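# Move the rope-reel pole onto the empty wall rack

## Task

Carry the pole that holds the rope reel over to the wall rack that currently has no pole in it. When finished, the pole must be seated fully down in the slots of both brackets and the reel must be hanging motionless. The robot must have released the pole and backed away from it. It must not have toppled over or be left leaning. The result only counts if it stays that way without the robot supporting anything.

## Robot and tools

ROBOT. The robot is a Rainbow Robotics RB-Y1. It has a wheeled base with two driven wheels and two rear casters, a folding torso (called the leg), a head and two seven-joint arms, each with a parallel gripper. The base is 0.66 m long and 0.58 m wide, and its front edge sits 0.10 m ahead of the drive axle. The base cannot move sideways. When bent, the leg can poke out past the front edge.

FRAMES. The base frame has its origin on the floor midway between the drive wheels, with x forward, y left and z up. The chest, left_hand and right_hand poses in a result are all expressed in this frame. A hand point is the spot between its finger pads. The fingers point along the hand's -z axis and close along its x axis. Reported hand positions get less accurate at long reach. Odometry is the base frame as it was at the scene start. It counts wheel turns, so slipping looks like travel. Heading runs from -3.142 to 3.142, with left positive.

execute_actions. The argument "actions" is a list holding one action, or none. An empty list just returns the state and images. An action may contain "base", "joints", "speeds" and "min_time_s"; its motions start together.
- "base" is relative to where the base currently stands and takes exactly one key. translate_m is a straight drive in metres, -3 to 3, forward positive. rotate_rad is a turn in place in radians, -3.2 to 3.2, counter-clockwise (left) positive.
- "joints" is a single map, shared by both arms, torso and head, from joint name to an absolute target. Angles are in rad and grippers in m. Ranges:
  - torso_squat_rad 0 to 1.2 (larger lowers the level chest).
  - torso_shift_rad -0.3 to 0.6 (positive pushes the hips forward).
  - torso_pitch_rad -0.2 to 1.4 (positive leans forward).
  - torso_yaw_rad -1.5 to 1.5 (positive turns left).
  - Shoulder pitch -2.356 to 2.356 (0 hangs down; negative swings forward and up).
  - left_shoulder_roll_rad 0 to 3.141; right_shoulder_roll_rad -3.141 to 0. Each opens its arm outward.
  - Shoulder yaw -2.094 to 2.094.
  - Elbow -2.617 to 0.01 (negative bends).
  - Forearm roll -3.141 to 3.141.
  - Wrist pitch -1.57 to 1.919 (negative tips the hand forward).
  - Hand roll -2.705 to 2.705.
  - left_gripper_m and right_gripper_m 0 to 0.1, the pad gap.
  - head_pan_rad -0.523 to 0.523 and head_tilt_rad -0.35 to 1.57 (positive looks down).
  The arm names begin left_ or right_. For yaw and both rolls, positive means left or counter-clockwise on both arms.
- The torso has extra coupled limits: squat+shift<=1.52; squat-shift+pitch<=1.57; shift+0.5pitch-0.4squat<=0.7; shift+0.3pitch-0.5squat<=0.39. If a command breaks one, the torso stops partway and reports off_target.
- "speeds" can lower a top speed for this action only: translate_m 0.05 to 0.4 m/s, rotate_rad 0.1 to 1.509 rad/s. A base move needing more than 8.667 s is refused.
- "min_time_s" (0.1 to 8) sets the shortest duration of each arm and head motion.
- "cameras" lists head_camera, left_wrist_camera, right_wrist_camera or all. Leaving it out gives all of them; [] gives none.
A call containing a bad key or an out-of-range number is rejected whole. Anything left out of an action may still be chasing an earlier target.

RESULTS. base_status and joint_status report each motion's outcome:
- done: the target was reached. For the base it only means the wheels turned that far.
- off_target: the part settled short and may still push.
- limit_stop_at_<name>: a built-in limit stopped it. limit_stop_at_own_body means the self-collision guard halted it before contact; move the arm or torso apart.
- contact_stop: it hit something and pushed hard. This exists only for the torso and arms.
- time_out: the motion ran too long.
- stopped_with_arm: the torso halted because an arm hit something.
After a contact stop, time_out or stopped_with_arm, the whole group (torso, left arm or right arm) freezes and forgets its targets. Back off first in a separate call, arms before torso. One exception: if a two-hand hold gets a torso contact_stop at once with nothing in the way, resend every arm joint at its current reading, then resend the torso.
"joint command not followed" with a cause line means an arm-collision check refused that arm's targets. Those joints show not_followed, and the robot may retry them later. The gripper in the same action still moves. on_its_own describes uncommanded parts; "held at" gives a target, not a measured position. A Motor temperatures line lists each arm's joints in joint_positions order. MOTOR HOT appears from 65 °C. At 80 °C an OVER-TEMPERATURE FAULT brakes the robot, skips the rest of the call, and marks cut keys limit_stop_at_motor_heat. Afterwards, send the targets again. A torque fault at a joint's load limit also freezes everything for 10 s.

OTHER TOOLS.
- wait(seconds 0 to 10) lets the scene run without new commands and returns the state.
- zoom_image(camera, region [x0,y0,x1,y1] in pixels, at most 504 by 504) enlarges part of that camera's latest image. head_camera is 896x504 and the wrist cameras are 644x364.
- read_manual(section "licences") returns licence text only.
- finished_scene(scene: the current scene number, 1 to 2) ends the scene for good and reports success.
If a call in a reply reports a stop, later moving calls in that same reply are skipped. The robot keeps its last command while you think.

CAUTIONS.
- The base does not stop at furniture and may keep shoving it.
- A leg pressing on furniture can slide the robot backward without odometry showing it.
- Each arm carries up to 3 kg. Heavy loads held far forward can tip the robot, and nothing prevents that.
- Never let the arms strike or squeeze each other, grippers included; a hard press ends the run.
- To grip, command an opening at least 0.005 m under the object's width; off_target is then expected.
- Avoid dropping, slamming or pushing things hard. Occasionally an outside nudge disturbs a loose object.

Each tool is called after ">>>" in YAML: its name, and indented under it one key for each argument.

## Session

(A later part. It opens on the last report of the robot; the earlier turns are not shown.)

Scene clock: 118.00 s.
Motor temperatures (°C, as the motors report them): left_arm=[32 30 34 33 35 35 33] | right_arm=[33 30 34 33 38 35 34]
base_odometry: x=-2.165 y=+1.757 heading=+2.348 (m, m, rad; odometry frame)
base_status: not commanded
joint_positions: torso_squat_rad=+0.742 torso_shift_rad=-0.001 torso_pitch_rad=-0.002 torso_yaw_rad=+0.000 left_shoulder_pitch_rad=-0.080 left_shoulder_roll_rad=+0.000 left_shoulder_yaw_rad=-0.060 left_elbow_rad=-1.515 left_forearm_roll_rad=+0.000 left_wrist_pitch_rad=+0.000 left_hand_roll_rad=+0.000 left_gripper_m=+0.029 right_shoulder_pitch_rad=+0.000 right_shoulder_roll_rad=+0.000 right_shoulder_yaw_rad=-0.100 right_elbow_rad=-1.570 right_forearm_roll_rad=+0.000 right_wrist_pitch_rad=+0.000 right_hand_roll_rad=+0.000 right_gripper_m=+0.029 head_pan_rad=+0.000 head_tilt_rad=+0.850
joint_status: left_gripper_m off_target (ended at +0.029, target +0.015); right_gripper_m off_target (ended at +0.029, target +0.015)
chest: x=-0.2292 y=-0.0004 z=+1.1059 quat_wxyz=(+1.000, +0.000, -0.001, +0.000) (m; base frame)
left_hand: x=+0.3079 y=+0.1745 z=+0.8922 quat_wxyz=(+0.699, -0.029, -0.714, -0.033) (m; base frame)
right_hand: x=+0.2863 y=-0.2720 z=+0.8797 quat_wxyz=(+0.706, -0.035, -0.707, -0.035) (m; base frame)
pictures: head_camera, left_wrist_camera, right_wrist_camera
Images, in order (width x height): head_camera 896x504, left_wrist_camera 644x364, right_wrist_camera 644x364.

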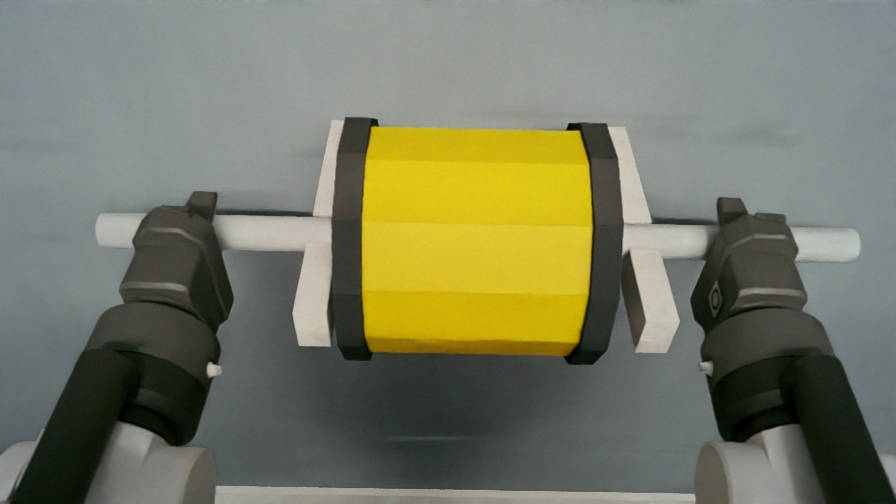

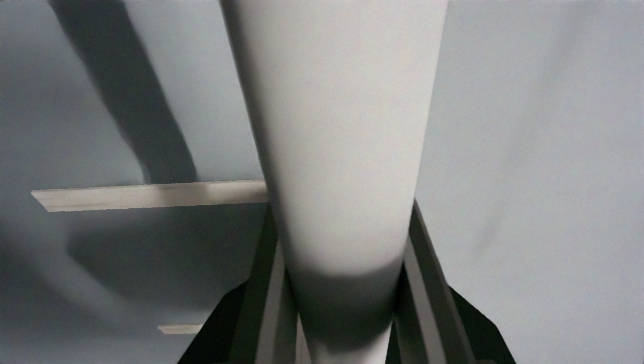

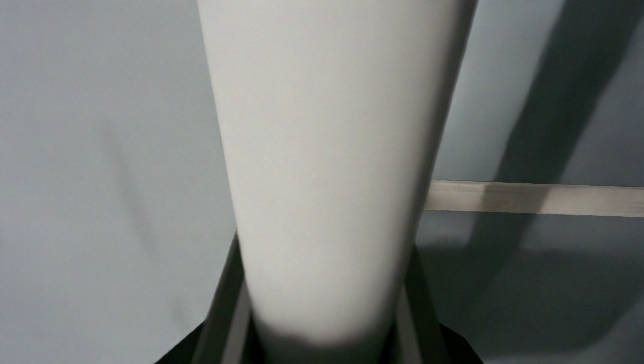

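>>> execute_actions:
  actions:
    - {"joints":{"torso_squat_rad":0.6}}
  cameras: ["head_camera"]

>>> execute_actions:
  actions:
    - {"base":{"translate_m":-0.5},"speeds":{"translate_m":0.2}}
  cameras: ["head_camera"]

>>> execute_actions:
  actions:
    - {"base":{"rotate_rad":3.12},"speeds":{"rotate_rad":0.6},"joints":{"head_tilt_rad":0.3}}
  cameras: ["head_camera"]

>>> execute_actions:
  actions:
    - {"base":{"translate_m":2.5}}
  cameras: ["head_camera"]

Scene clock: 131.37 s.
Motor temperatures (°C, as the motors report them): left_arm=[32 30 34 33 35 35 33] | right_arm=[33 30 34 33 38 35 34]
base_odometry: x=-2.165 y=+1.757 heading=+2.348 (m, m, rad; odometry frame)
base_status: not commanded
joint_positions: torso_squat_rad=+0.600 torso_shift_rad=-0.001 torso_pitch_rad=-0.001 torso_yaw_rad=+0.000 left_shoulder_pitch_rad=-0.079 left_shoulder_roll_rad=+0.000 left_shoulder_yaw_rad=-0.060 left_elbow_rad=-1.514 left_forearm_roll_rad=+0.000 left_wrist_pitch_rad=+0.001 left_hand_roll_rad=+0.000 left_gripper_m=+0.029 right_shoulder_pitch_rad=+0.001 right_shoulder_roll_rad=+0.000 right_shoulder_yaw_rad=-0.100 right_elbow_rad=-1.569 right_forearm_roll_rad=+0.000 right_wrist_pitch_rad=+0.001 right_hand_roll_rad=+0.000 right_gripper_m=+0.029 head_pan_rad=+0.000 head_tilt_rad=+0.850
joint_status: all done
chest: x=-0.2289 y=-0.0004 z=+1.1677 quat_wxyz=(+1.000, +0.000, -0.001, +0.000) (m; base frame)
left_hand: x=+0.3079 y=+0.1746 z=+0.9528 quat_wxyz=(+0.700, -0.029, -0.713, -0.033) (m; base frame)
right_hand: x=+0.2861 y=-0.2722 z=+0.9398 quat_wxyz=(+0.707, -0.035, -0.706, -0.036) (m; base frame)
pictures: head_camera
Images, in order (width x height): head_camera 896x504.

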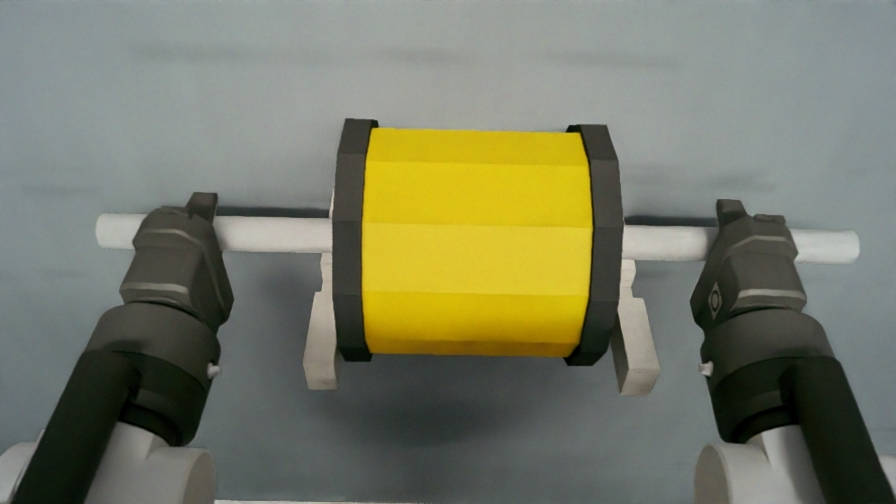

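Scene clock: 135.03 s.
Motor temperatures (°C, as the motors report them): left_arm=[32 30 34 34 35 35 33] | right_arm=[33 30 34 33 38 35 34]
base_odometry: x=-1.814 y=+1.401 heading=+2.347 (m, m, rad; odometry frame)
base_status: done
joint_positions: torso_squat_rad=+0.600 torso_shift_rad=-0.001 torso_pitch_rad=-0.002 torso_yaw_rad=+0.000 left_shoulder_pitch_rad=-0.079 left_shoulder_roll_rad=+0.000 left_shoulder_yaw_rad=-0.060 left_elbow_rad=-1.514 left_forearm_roll_rad=+0.000 left_wrist_pitch_rad=+0.001 left_hand_roll_rad=+0.000 left_gripper_m=+0.029 right_shoulder_pitch_rad=+0.001 right_shoulder_roll_rad=+0.000 right_shoulder_yaw_rad=-0.100 right_elbow_rad=-1.569 right_forearm_roll_rad=+0.000 right_wrist_pitch_rad=+0.001 right_hand_roll_rad=+0.000 right_gripper_m=+0.029 head_pan_rad=+0.000 head_tilt_rad=+0.850
joint_status: not commanded
chest: x=-0.2290 y=-0.0004 z=+1.1677 quat_wxyz=(+1.000, +0.000, -0.001, +0.000) (m; base frame)
left_hand: x=+0.3078 y=+0.1746 z=+0.9528 quat_wxyz=(+0.700, -0.029, -0.713, -0.033) (m; base frame)
right_hand: x=+0.2860 y=-0.2722 z=+0.9398 quat_wxyz=(+0.707, -0.035, -0.705, -0.036) (m; base frame)
pictures: head_camera
Images, in order (width x height): head_camera 896x504.

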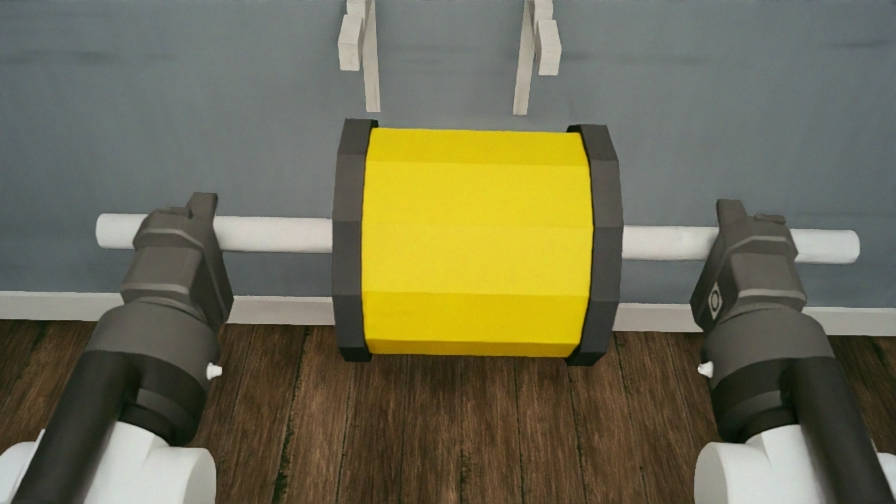

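Scene clock: 141.77 s.
Motor temperatures (°C, as the motors report them): left_arm=[32 30 34 34 35 35 33] | right_arm=[33 30 34 33 38 35 34]
base_odometry: x=-1.814 y=+1.401 heading=-0.817 (m, m, rad; odometry frame)
base_status: done
joint_positions: torso_squat_rad=+0.600 torso_shift_rad=-0.001 torso_pitch_rad=-0.002 torso_yaw_rad=+0.000 left_shoulder_pitch_rad=-0.079 left_shoulder_roll_rad=+0.000 left_shoulder_yaw_rad=-0.060 left_elbow_rad=-1.514 left_forearm_roll_rad=+0.000 left_wrist_pitch_rad=+0.001 left_hand_roll_rad=+0.000 left_gripper_m=+0.029 right_shoulder_pitch_rad=+0.001 right_shoulder_roll_rad=+0.000 right_shoulder_yaw_rad=-0.100 right_elbow_rad=-1.569 right_forearm_roll_rad=+0.000 right_wrist_pitch_rad=+0.001 right_hand_roll_rad=+0.000 right_gripper_m=+0.029 head_pan_rad=+0.000 head_tilt_rad=+0.300
joint_status: all done
chest: x=-0.2290 y=-0.0005 z=+1.1677 quat_wxyz=(+1.000, +0.000, -0.001, +0.000) (m; base frame)
left_hand: x=+0.3078 y=+0.1745 z=+0.9528 quat_wxyz=(+0.700, -0.029, -0.713, -0.033) (m; base frame)
right_hand: x=+0.2860 y=-0.2722 z=+0.9398 quat_wxyz=(+0.707, -0.035, -0.705, -0.036) (m; base frame)
pictures: head_camera
Images, in order (width x height): head_camera 896x504.

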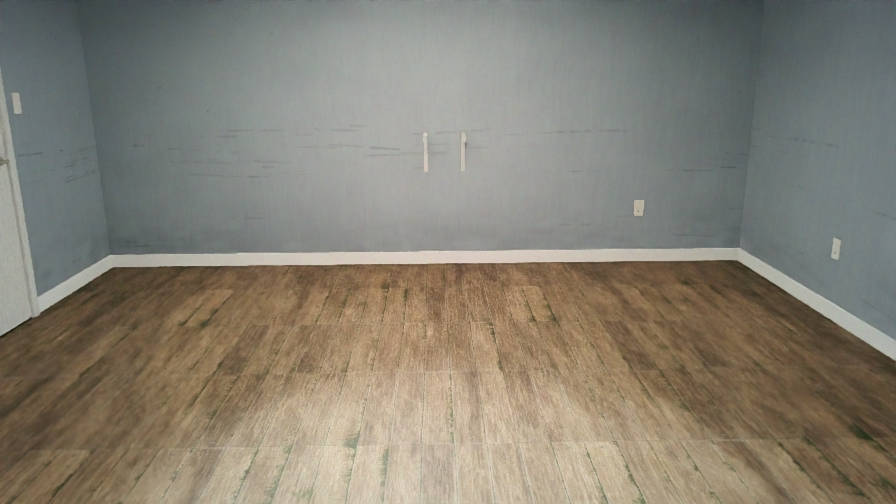

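Scene clock: 149.37 s.
Motor temperatures (°C, as the motors report them): left_arm=[33 30 34 34 35 35 33] | right_arm=[33 30 34 34 38 35 34]
base_odometry: x=-0.102 y=-0.421 heading=-0.816 (m, m, rad; odometry frame)
base_status: done
joint_positions: torso_squat_rad=+0.600 torso_shift_rad=-0.001 torso_pitch_rad=-0.001 torso_yaw_rad=+0.000 left_shoulder_pitch_rad=-0.079 left_shoulder_roll_rad=+0.000 left_shoulder_yaw_rad=-0.060 left_elbow_rad=-1.514 left_forearm_roll_rad=+0.000 left_wrist_pitch_rad=+0.001 left_hand_roll_rad=+0.000 left_gripper_m=+0.029 right_shoulder_pitch_rad=+0.001 right_shoulder_roll_rad=+0.000 right_shoulder_yaw_rad=-0.100 right_elbow_rad=-1.569 right_forearm_roll_rad=+0.000 right_wrist_pitch_rad=+0.001 right_hand_roll_rad=+0.000 right_gripper_m=+0.029 head_pan_rad=+0.000 head_tilt_rad=+0.300
joint_status: not commanded
chest: x=-0.2289 y=-0.0005 z=+1.1677 quat_wxyz=(+1.000, +0.000, -0.001, +0.000) (m; base frame)
left_hand: x=+0.3078 y=+0.1745 z=+0.9527 quat_wxyz=(+0.700, -0.029, -0.713, -0.033) (m; base frame)
right_hand: x=+0.2860 y=-0.2722 z=+0.9397 quat_wxyz=(+0.707, -0.035, -0.705, -0.036) (m; base frame)
pictures: head_camera
Images, in order (width x height): head_camera 896x504.

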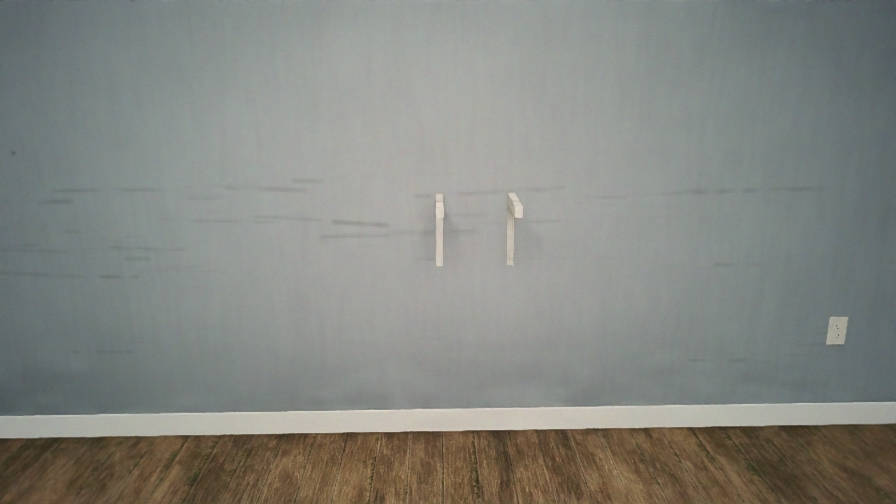

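>>> execute_actions:
  actions:
    - {"base":{"rotate_rad":-0.18}}
  cameras: []

>>> execute_actions:
  actions:
    - {"base":{"translate_m":1.3},"joints":{"head_tilt_rad":0.7}}
  cameras: []

>>> execute_actions:
  actions:
    - {"base":{"rotate_rad":0.22}}
  cameras: ["head_camera"]

>>> execute_actions:
  actions:
    - {"base":{"translate_m":0.2},"joints":{"head_tilt_rad":0.85}}

Scene clock: 165.17 s.
Motor temperatures (°C, as the motors report them): left_arm=[33 30 34 34 35 36 33] | right_arm=[33 30 34 34 38 35 34]
base_odometry: x=-0.102 y=-0.422 heading=-0.996 (m, m, rad; odometry frame)
base_status: done
joint_positions: torso_squat_rad=+0.600 torso_shift_rad=-0.001 torso_pitch_rad=-0.001 torso_yaw_rad=+0.000 left_shoulder_pitch_rad=-0.079 left_shoulder_roll_rad=+0.000 left_shoulder_yaw_rad=-0.060 left_elbow_rad=-1.514 left_forearm_roll_rad=+0.000 left_wrist_pitch_rad=+0.001 left_hand_roll_rad=+0.000 left_gripper_m=+0.029 right_shoulder_pitch_rad=+0.001 right_shoulder_roll_rad=+0.000 right_shoulder_yaw_rad=-0.100 right_elbow_rad=-1.569 right_forearm_roll_rad=+0.000 right_wrist_pitch_rad=+0.001 right_hand_roll_rad=+0.000 right_gripper_m=+0.029 head_pan_rad=+0.000 head_tilt_rad=+0.300
joint_status: not commanded
chest: x=-0.2289 y=-0.0004 z=+1.1677 quat_wxyz=(+1.000, +0.000, -0.001, +0.000) (m; base frame)
left_hand: x=+0.3078 y=+0.1746 z=+0.9527 quat_wxyz=(+0.700, -0.029, -0.713, -0.033) (m; base frame)
right_hand: x=+0.2860 y=-0.2721 z=+0.9397 quat_wxyz=(+0.707, -0.035, -0.705, -0.036) (m; base frame)
pictures: none
No camera images: the call's "cameras" was empty. Leave "cameras" out to get every camera's image.

Scene clock: 169.77 s.
Motor temperatures (°C, as the motors report them): left_arm=[33 30 34 34 35 36 33] | right_arm=[33 30 34 34 38 35 34]
base_odometry: x=+0.604 y=-1.513 heading=-0.997 (m, m, rad; odometry frame)
base_status: done
joint_positions: torso_squat_rad=+0.600 torso_shift_rad=-0.001 torso_pitch_rad=-0.001 torso_yaw_rad=+0.000 left_shoulder_pitch_rad=-0.079 left_shoulder_roll_rad=+0.000 left_shoulder_yaw_rad=-0.060 left_elbow_rad=-1.514 left_forearm_roll_rad=+0.000 left_wrist_pitch_rad=+0.001 left_hand_roll_rad=+0.000 left_gripper_m=+0.029 right_shoulder_pitch_rad=+0.001 right_shoulder_roll_rad=+0.000 right_shoulder_yaw_rad=-0.100 right_elbow_rad=-1.569 right_forearm_roll_rad=+0.000 right_wrist_pitch_rad=+0.001 right_hand_roll_rad=+0.000 right_gripper_m=+0.029 head_pan_rad=+0.000 head_tilt_rad=+0.700
joint_status: all done
chest: x=-0.2289 y=-0.0004 z=+1.1677 quat_wxyz=(+1.000, +0.000, -0.001, +0.000) (m; base frame)
left_hand: x=+0.3078 y=+0.1746 z=+0.9527 quat_wxyz=(+0.700, -0.029, -0.713, -0.033) (m; base frame)
right_hand: x=+0.2860 y=-0.2721 z=+0.9397 quat_wxyz=(+0.707, -0.035, -0.705, -0.036) (m; base frame)
pictures: none
No camera images: the call's "cameras" was empty. Leave "cameras" out to get every camera's image.

Scene clock: 171.43 s.
Motor temperatures (°C, as the motors report them): left_arm=[33 30 34 34 35 36 33] | right_arm=[33 30 34 34 38 36 34]
base_odometry: x=+0.604 y=-1.513 heading=-0.777 (m, m, rad; odometry frame)
base_status: done
joint_positions: torso_squat_rad=+0.600 torso_shift_rad=-0.001 torso_pitch_rad=-0.001 torso_yaw_rad=+0.000 left_shoulder_pitch_rad=-0.079 left_shoulder_roll_rad=+0.000 left_shoulder_yaw_rad=-0.060 left_elbow_rad=-1.514 left_forearm_roll_rad=+0.000 left_wrist_pitch_rad=+0.001 left_hand_roll_rad=+0.000 left_gripper_m=+0.029 right_shoulder_pitch_rad=+0.001 right_shoulder_roll_rad=+0.000 right_shoulder_yaw_rad=-0.100 right_elbow_rad=-1.569 right_forearm_roll_rad=+0.000 right_wrist_pitch_rad=+0.001 right_hand_roll_rad=+0.000 right_gripper_m=+0.029 head_pan_rad=+0.000 head_tilt_rad=+0.700
joint_status: not commanded
chest: x=-0.2289 y=-0.0005 z=+1.1677 quat_wxyz=(+1.000, +0.000, -0.001, +0.000) (m; base frame)
left_hand: x=+0.3078 y=+0.1745 z=+0.9527 quat_wxyz=(+0.700, -0.029, -0.713, -0.033) (m; base frame)
right_hand: x=+0.2860 y=-0.2722 z=+0.9397 quat_wxyz=(+0.707, -0.035, -0.705, -0.036) (m; base frame)
pictures: head_camera
Images, in order (width x height): head_camera 896x504.

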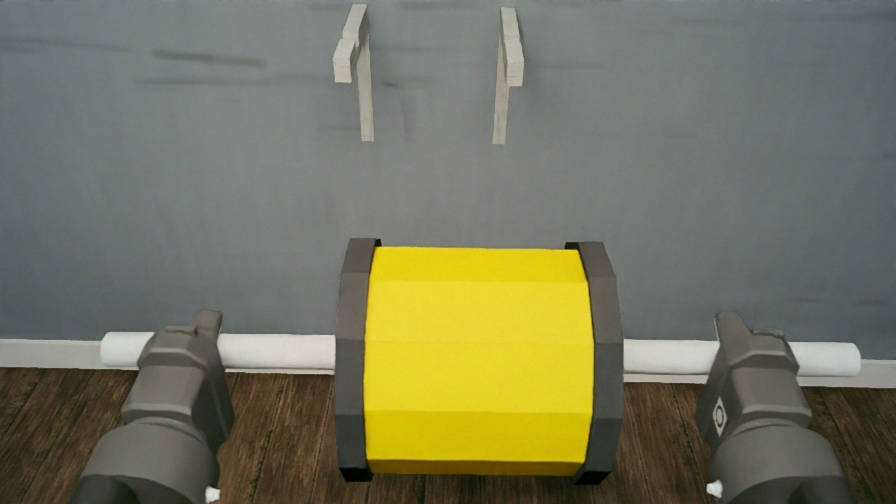

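Scene clock: 173.30 s.
Motor temperatures (°C, as the motors report them): left_arm=[33 30 34 34 35 36 33] | right_arm=[33 30 34 34 38 36 34]
base_odometry: x=+0.747 y=-1.653 heading=-0.776 (m, m, rad; odometry frame)
base_status: done
joint_positions: torso_squat_rad=+0.600 torso_shift_rad=-0.001 torso_pitch_rad=-0.001 torso_yaw_rad=+0.000 left_shoulder_pitch_rad=-0.079 left_shoulder_roll_rad=+0.000 left_shoulder_yaw_rad=-0.060 left_elbow_rad=-1.514 left_forearm_roll_rad=+0.000 left_wrist_pitch_rad=+0.001 left_hand_roll_rad=+0.000 left_gripper_m=+0.029 right_shoulder_pitch_rad=+0.001 right_shoulder_roll_rad=+0.000 right_shoulder_yaw_rad=-0.100 right_elbow_rad=-1.569 right_forearm_roll_rad=+0.000 right_wrist_pitch_rad=+0.001 right_hand_roll_rad=+0.000 right_gripper_m=+0.029 head_pan_rad=+0.000 head_tilt_rad=+0.850
joint_status: all done
chest: x=-0.2289 y=-0.0005 z=+1.1677 quat_wxyz=(+1.000, +0.000, -0.001, +0.000) (m; base frame)
left_hand: x=+0.3078 y=+0.1745 z=+0.9527 quat_wxyz=(+0.700, -0.029, -0.713, -0.033) (m; base frame)
right_hand: x=+0.2860 y=-0.2722 z=+0.9397 quat_wxyz=(+0.707, -0.035, -0.705, -0.036) (m; base frame)
pictures: head_camera, left_wrist_camera, right_wrist_camera
Images, in order (width x height): head_camera 896x504, left_wrist_camera 644x364, right_wrist_camera 644x364.

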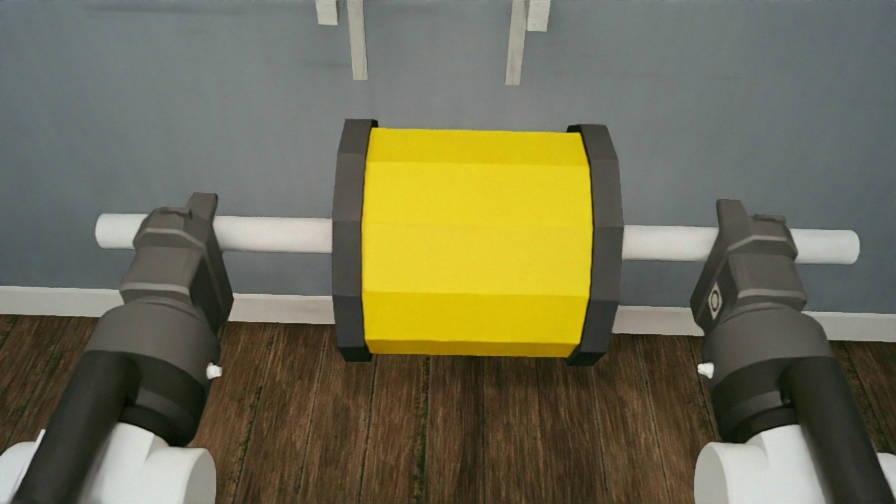

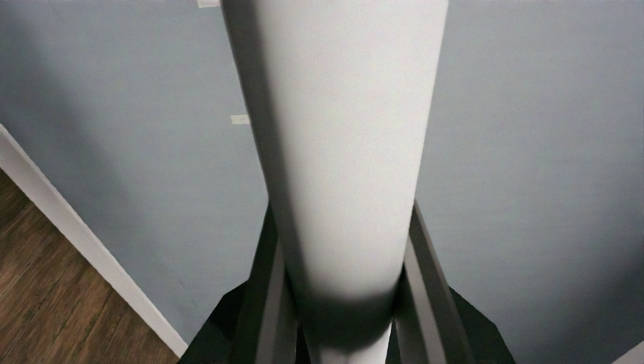

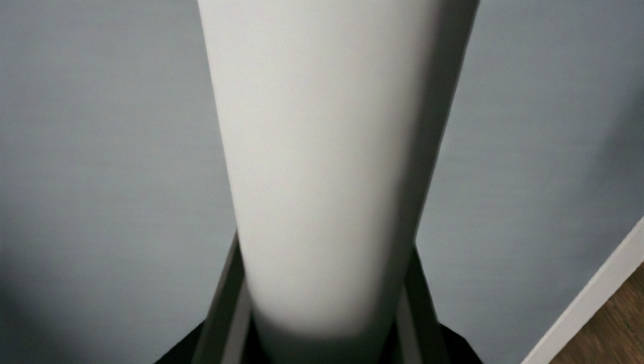

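>>> execute_actions:
  actions:
    - {"base":{"rotate_rad":0.126},"joints":{"torso_squat_rad":0.39}}
  cameras: []

>>> execute_actions:
  actions:
    - {"base":{"translate_m":0.2}}
  cameras: []

>>> execute_actions:
  actions:
    - {"base":{"rotate_rad":-0.14}}
  cameras: ["head_camera"]

>>> execute_actions:
  actions:
    - {"base":{"translate_m":0.12},"speeds":{"translate_m":0.1}}

Scene clock: 183.43 s.
Motor temperatures (°C, as the motors report them): left_arm=[33 30 34 35 35 36 33] | right_arm=[33 30 34 35 38 36 34]
base_odometry: x=+0.747 y=-1.653 heading=-0.651 (m, m, rad; odometry frame)
base_status: done
joint_positions: torso_squat_rad=+0.390 torso_shift_rad=-0.001 torso_pitch_rad=-0.001 torso_yaw_rad=+0.000 left_shoulder_pitch_rad=-0.079 left_shoulder_roll_rad=+0.000 left_shoulder_yaw_rad=-0.060 left_elbow_rad=-1.514 left_forearm_roll_rad=+0.000 left_wrist_pitch_rad=+0.001 left_hand_roll_rad=+0.000 left_gripper_m=+0.029 right_shoulder_pitch_rad=+0.001 right_shoulder_roll_rad=+0.000 right_shoulder_yaw_rad=-0.100 right_elbow_rad=-1.569 right_forearm_roll_rad=+0.000 right_wrist_pitch_rad=+0.001 right_hand_roll_rad=+0.000 right_gripper_m=+0.029 head_pan_rad=+0.000 head_tilt_rad=+0.850
joint_status: all done
chest: x=-0.2289 y=-0.0005 z=+1.2374 quat_wxyz=(+1.000, +0.000, -0.001, +0.000) (m; base frame)
left_hand: x=+0.3078 y=+0.1745 z=+1.0224 quat_wxyz=(+0.700, -0.029, -0.713, -0.033) (m; base frame)
right_hand: x=+0.2860 y=-0.2722 z=+1.0094 quat_wxyz=(+0.707, -0.035, -0.705, -0.036) (m; base frame)
pictures: none
No camera images: the call's "cameras" was empty. Leave "cameras" out to get every camera's image.

Scene clock: 185.20 s.
Motor temperatures (°C, as the motors report them): left_arm=[33 30 34 35 35 36 33] | right_arm=[33 30 34 35 38 36 34]
base_odometry: x=+0.906 y=-1.774 heading=-0.650 (m, m, rad; odometry frame)
base_status: done
joint_positions: torso_squat_rad=+0.390 torso_shift_rad=-0.001 torso_pitch_rad=-0.001 torso_yaw_rad=+0.000 left_shoulder_pitch_rad=-0.079 left_shoulder_roll_rad=+0.000 left_shoulder_yaw_rad=-0.060 left_elbow_rad=-1.514 left_forearm_roll_rad=+0.000 left_wrist_pitch_rad=+0.001 left_hand_roll_rad=+0.000 left_gripper_m=+0.029 right_shoulder_pitch_rad=+0.001 right_shoulder_roll_rad=+0.000 right_shoulder_yaw_rad=-0.100 right_elbow_rad=-1.569 right_forearm_roll_rad=+0.000 right_wrist_pitch_rad=+0.001 right_hand_roll_rad=+0.000 right_gripper_m=+0.029 head_pan_rad=+0.000 head_tilt_rad=+0.850
joint_status: not commanded
chest: x=-0.2290 y=-0.0005 z=+1.2374 quat_wxyz=(+1.000, +0.000, -0.001, +0.000) (m; base frame)
left_hand: x=+0.3078 y=+0.1745 z=+1.0224 quat_wxyz=(+0.700, -0.029, -0.713, -0.033) (m; base frame)
right_hand: x=+0.2860 y=-0.2722 z=+1.0094 quat_wxyz=(+0.707, -0.035, -0.705, -0.036) (m; base frame)
pictures: none
No camera images: the call's "cameras" was empty. Leave "cameras" out to get every camera's image.

Scene clock: 186.67 s.
Motor temperatures (°C, as the motors report them): left_arm=[33 30 34 35 35 36 33] | right_arm=[33 30 34 35 38 36 34]
base_odometry: x=+0.906 y=-1.775 heading=-0.790 (m, m, rad; odometry frame)
base_status: done
joint_positions: torso_squat_rad=+0.390 torso_shift_rad=-0.001 torso_pitch_rad=-0.001 torso_yaw_rad=+0.000 left_shoulder_pitch_rad=-0.079 left_shoulder_roll_rad=+0.000 left_shoulder_yaw_rad=-0.060 left_elbow_rad=-1.514 left_forearm_roll_rad=+0.000 left_wrist_pitch_rad=+0.001 left_hand_roll_rad=+0.000 left_gripper_m=+0.029 right_shoulder_pitch_rad=+0.001 right_shoulder_roll_rad=+0.000 right_shoulder_yaw_rad=-0.100 right_elbow_rad=-1.569 right_forearm_roll_rad=+0.000 right_wrist_pitch_rad=+0.001 right_hand_roll_rad=+0.000 right_gripper_m=+0.029 head_pan_rad=+0.000 head_tilt_rad=+0.850
joint_status: not commanded
chest: x=-0.2290 y=-0.0005 z=+1.2374 quat_wxyz=(+1.000, +0.000, -0.001, +0.000) (m; base frame)
left_hand: x=+0.3078 y=+0.1745 z=+1.0224 quat_wxyz=(+0.700, -0.029, -0.713, -0.033) (m; base frame)
right_hand: x=+0.2860 y=-0.2722 z=+1.0094 quat_wxyz=(+0.707, -0.035, -0.705, -0.036) (m; base frame)
pictures: head_camera
Images, in order (width x height): head_camera 896x504.

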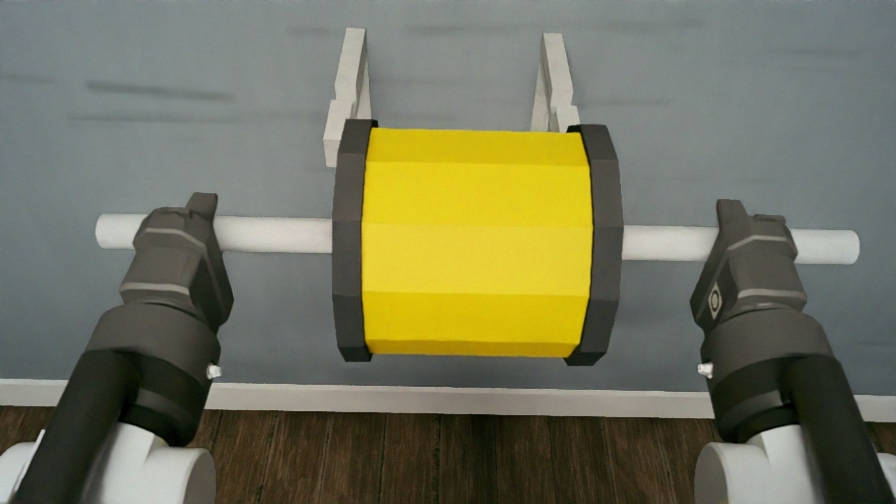

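Scene clock: 188.50 s.
Motor temperatures (°C, as the motors report them): left_arm=[33 30 34 35 35 36 33] | right_arm=[33 30 34 35 38 36 34]
base_odometry: x=+0.991 y=-1.860 heading=-0.790 (m, m, rad; odometry frame)
base_status: done
joint_positions: torso_squat_rad=+0.390 torso_shift_rad=-0.001 torso_pitch_rad=-0.001 torso_yaw_rad=+0.000 left_shoulder_pitch_rad=-0.079 left_shoulder_roll_rad=+0.000 left_shoulder_yaw_rad=-0.060 left_elbow_rad=-1.514 left_forearm_roll_rad=+0.000 left_wrist_pitch_rad=+0.001 left_hand_roll_rad=+0.000 left_gripper_m=+0.029 right_shoulder_pitch_rad=+0.001 right_shoulder_roll_rad=+0.000 right_shoulder_yaw_rad=-0.100 right_elbow_rad=-1.569 right_forearm_roll_rad=+0.000 right_wrist_pitch_rad=+0.001 right_hand_roll_rad=+0.000 right_gripper_m=+0.029 head_pan_rad=+0.000 head_tilt_rad=+0.850
joint_status: not commanded
chest: x=-0.2289 y=-0.0005 z=+1.2374 quat_wxyz=(+1.000, +0.000, -0.001, +0.000) (m; base frame)
left_hand: x=+0.3078 y=+0.1745 z=+1.0224 quat_wxyz=(+0.700, -0.029, -0.713, -0.033) (m; base frame)
right_hand: x=+0.2860 y=-0.2722 z=+1.0094 quat_wxyz=(+0.707, -0.035, -0.705, -0.036) (m; base frame)
pictures: head_camera, left_wrist_camera, right_wrist_camera
Images, in order (width x height): head_camera 896x504, left_wrist_camera 644x364, right_wrist_camera 644x364.

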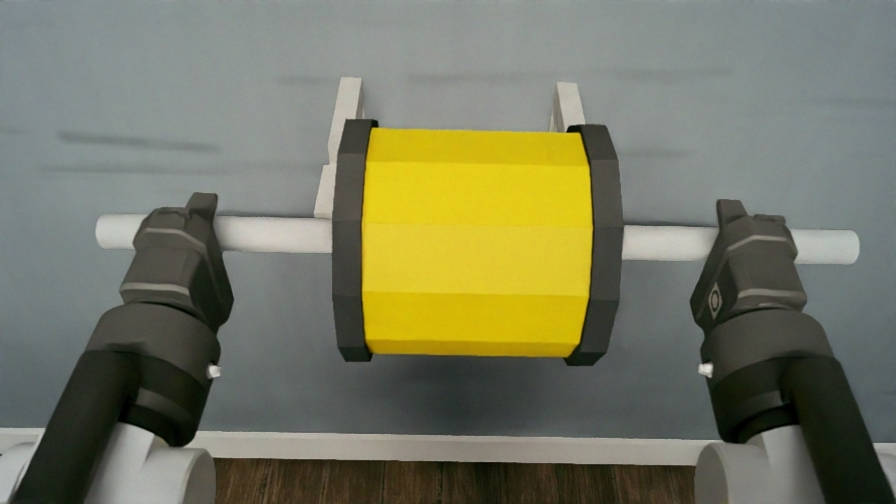

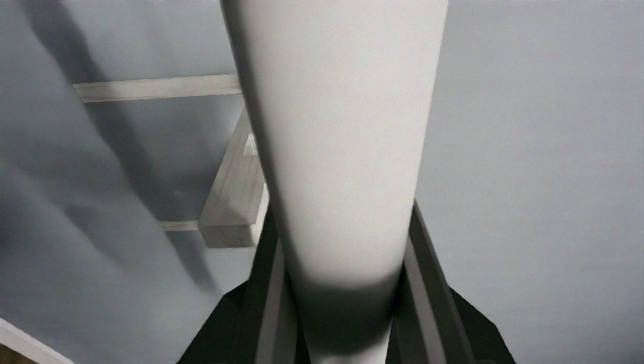

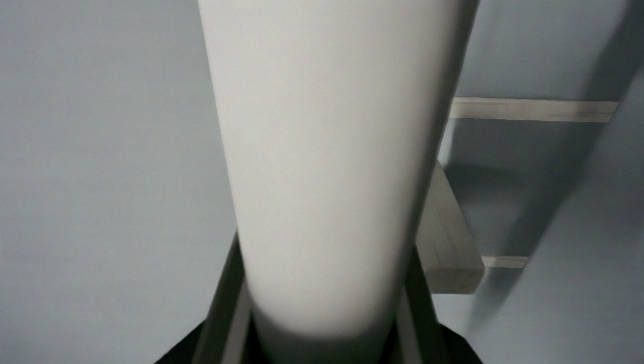

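>>> execute_actions:
  actions:
    - {"base":{"translate_m":0.17},"speeds":{"translate_m":0.08}}

Scene clock: 194.73 s.
Motor temperatures (°C, as the motors report them): left_arm=[33 30 34 35 35 36 33] | right_arm=[33 30 34 35 38 36 34]
base_odometry: x=+1.110 y=-1.981 heading=-0.791 (m, m, rad; odometry frame)
base_status: done
joint_positions: torso_squat_rad=+0.390 torso_shift_rad=-0.001 torso_pitch_rad=-0.001 torso_yaw_rad=+0.000 left_shoulder_pitch_rad=-0.079 left_shoulder_roll_rad=+0.000 left_shoulder_yaw_rad=-0.060 left_elbow_rad=-1.514 left_forearm_roll_rad=+0.000 left_wrist_pitch_rad=+0.001 left_hand_roll_rad=+0.000 left_gripper_m=+0.029 right_shoulder_pitch_rad=+0.001 right_shoulder_roll_rad=+0.000 right_shoulder_yaw_rad=-0.100 right_elbow_rad=-1.569 right_forearm_roll_rad=+0.000 right_wrist_pitch_rad=+0.001 right_hand_roll_rad=+0.000 right_gripper_m=+0.029 head_pan_rad=+0.000 head_tilt_rad=+0.850
joint_status: not commanded
chest: x=-0.2289 y=-0.0005 z=+1.2374 quat_wxyz=(+1.000, +0.000, -0.001, +0.000) (m; base frame)
left_hand: x=+0.3078 y=+0.1745 z=+1.0224 quat_wxyz=(+0.700, -0.029, -0.713, -0.033) (m; base frame)
right_hand: x=+0.2860 y=-0.2722 z=+1.0094 quat_wxyz=(+0.707, -0.035, -0.705, -0.036) (m; base frame)
pictures: head_camera, left_wrist_camera, right_wrist_camera
Images, in order (width x height): head_camera 896x504, left_wrist_camera 644x364, right_wrist_camera 644x364.

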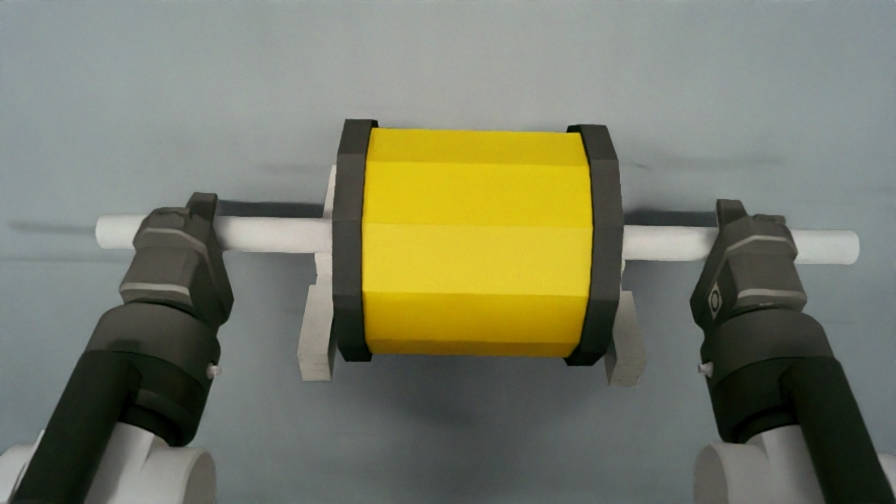

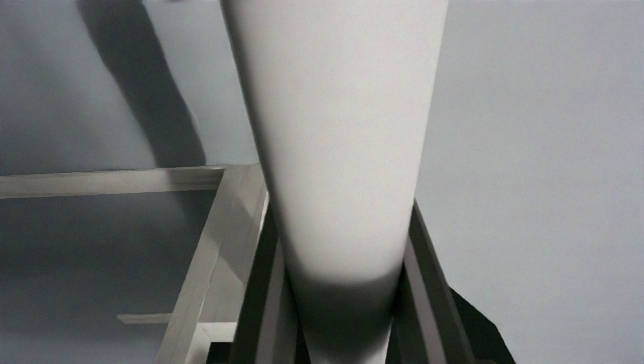

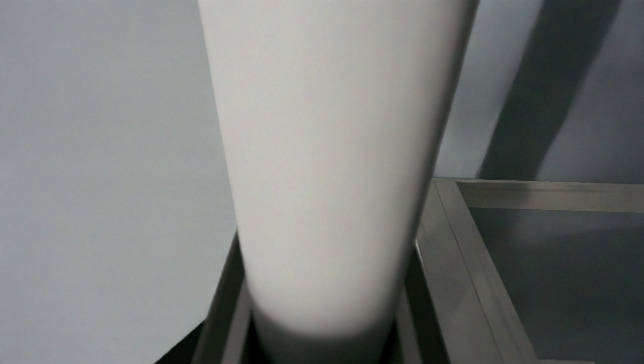

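About 1 cm more, then lower partway.

>>> execute_actions:
  actions:
    - {"base":{"translate_m":0.011},"speeds":{"translate_m":0.05},"joints":{"torso_squat_rad":0.47}}

>>> execute_actions:
  actions:
    - {"joints":{"torso_squat_rad":0.54}}

Scene clock: 204.90 s.
Motor temperatures (°C, as the motors report them): left_arm=[33 30 34 35 35 36 33] | right_arm=[33 30 34 35 38 36 34]
base_odometry: x=+1.118 y=-1.988 heading=-0.791 (m, m, rad; odometry frame)
base_status: done
joint_positions: torso_squat_rad=+0.470 torso_shift_rad=-0.001 torso_pitch_rad=-0.002 torso_yaw_rad=+0.000 left_shoulder_pitch_rad=-0.079 left_shoulder_roll_rad=+0.000 left_shoulder_yaw_rad=-0.060 left_elbow_rad=-1.514 left_forearm_roll_rad=+0.000 left_wrist_pitch_rad=+0.001 left_hand_roll_rad=+0.000 left_gripper_m=+0.029 right_shoulder_pitch_rad=+0.001 right_shoulder_roll_rad=+0.000 right_shoulder_yaw_rad=-0.100 right_elbow_rad=-1.569 right_forearm_roll_rad=+0.000 right_wrist_pitch_rad=+0.001 right_hand_roll_rad=+0.000 right_gripper_m=+0.029 head_pan_rad=+0.000 head_tilt_rad=+0.850
joint_status: all done
chest: x=-0.2290 y=-0.0005 z=+1.2140 quat_wxyz=(+1.000, +0.000, -0.001, +0.000) (m; base frame)
left_hand: x=+0.3077 y=+0.1745 z=+0.9991 quat_wxyz=(+0.700, -0.029, -0.713, -0.033) (m; base frame)
right_hand: x=+0.2859 y=-0.2722 z=+0.9862 quat_wxyz=(+0.707, -0.035, -0.706, -0.036) (m; base frame)
pictures: head_camera, left_wrist_camera, right_wrist_camera
Images, in order (width x height): head_camera 896x504, left_wrist_camera 644x364, right_wrist_camera 644x364.

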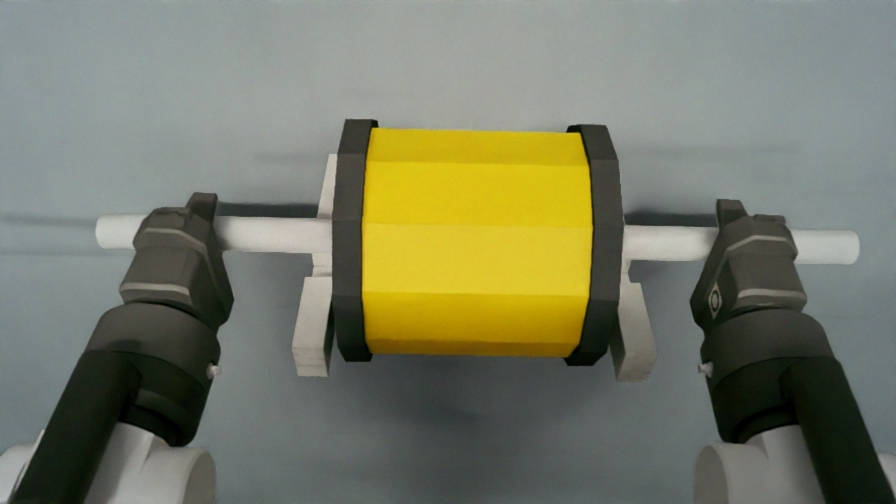

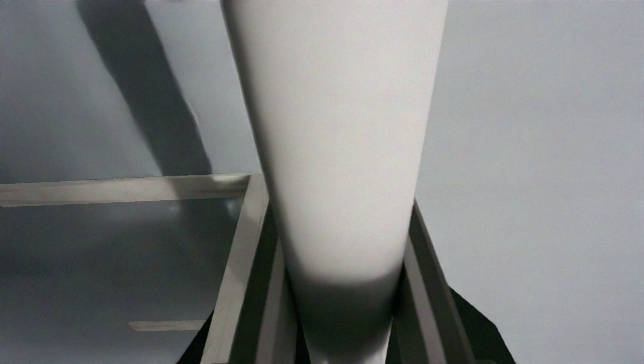

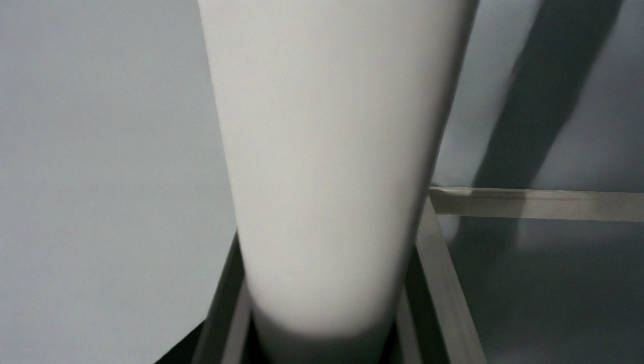

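Scene clock: 205.87 s.
Motor temperatures (°C, as the motors report them): left_arm=[33 30 34 35 35 36 33] | right_arm=[33 30 34 35 38 36 34]
base_odometry: x=+1.118 y=-1.988 heading=-0.791 (m, m, rad; odometry frame)
base_status: not commanded
joint_positions: torso_squat_rad=+0.540 torso_shift_rad=-0.001 torso_pitch_rad=-0.002 torso_yaw_rad=+0.000 left_shoulder_pitch_rad=-0.079 left_shoulder_roll_rad=+0.000 left_shoulder_yaw_rad=-0.060 left_elbow_rad=-1.514 left_forearm_roll_rad=+0.000 left_wrist_pitch_rad=+0.001 left_hand_roll_rad=+0.000 left_gripper_m=+0.029 right_shoulder_pitch_rad=+0.001 right_shoulder_roll_rad=+0.000 right_shoulder_yaw_rad=-0.100 right_elbow_rad=-1.569 right_forearm_roll_rad=+0.000 right_wrist_pitch_rad=+0.001 right_hand_roll_rad=+0.000 right_gripper_m=+0.029 head_pan_rad=+0.000 head_tilt_rad=+0.850
joint_status: all done
chest: x=-0.2290 y=-0.0004 z=+1.1903 quat_wxyz=(+1.000, +0.000, -0.001, +0.000) (m; base frame)
left_hand: x=+0.3078 y=+0.1745 z=+0.9754 quat_wxyz=(+0.700, -0.029, -0.713, -0.033) (m; base frame)
right_hand: x=+0.2860 y=-0.2721 z=+0.9625 quat_wxyz=(+0.707, -0.035, -0.706, -0.036) (m; base frame)
pictures: head_camera, left_wrist_camera, right_wrist_camera
Images, in order (width x height): head_camera 896x504, left_wrist_camera 644x364, right_wrist_camera 644x364.

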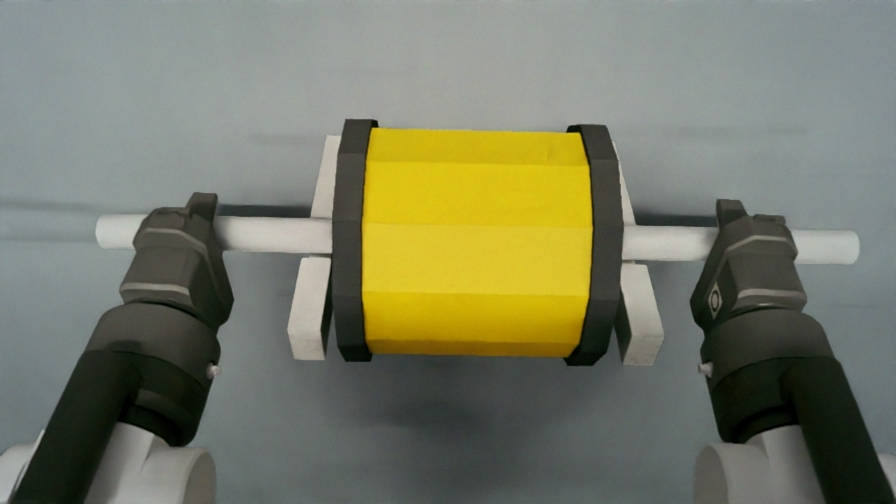

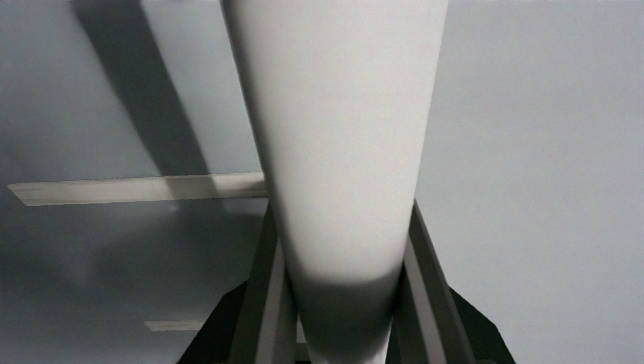

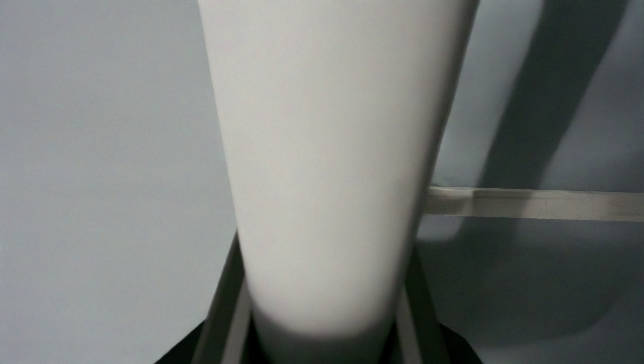

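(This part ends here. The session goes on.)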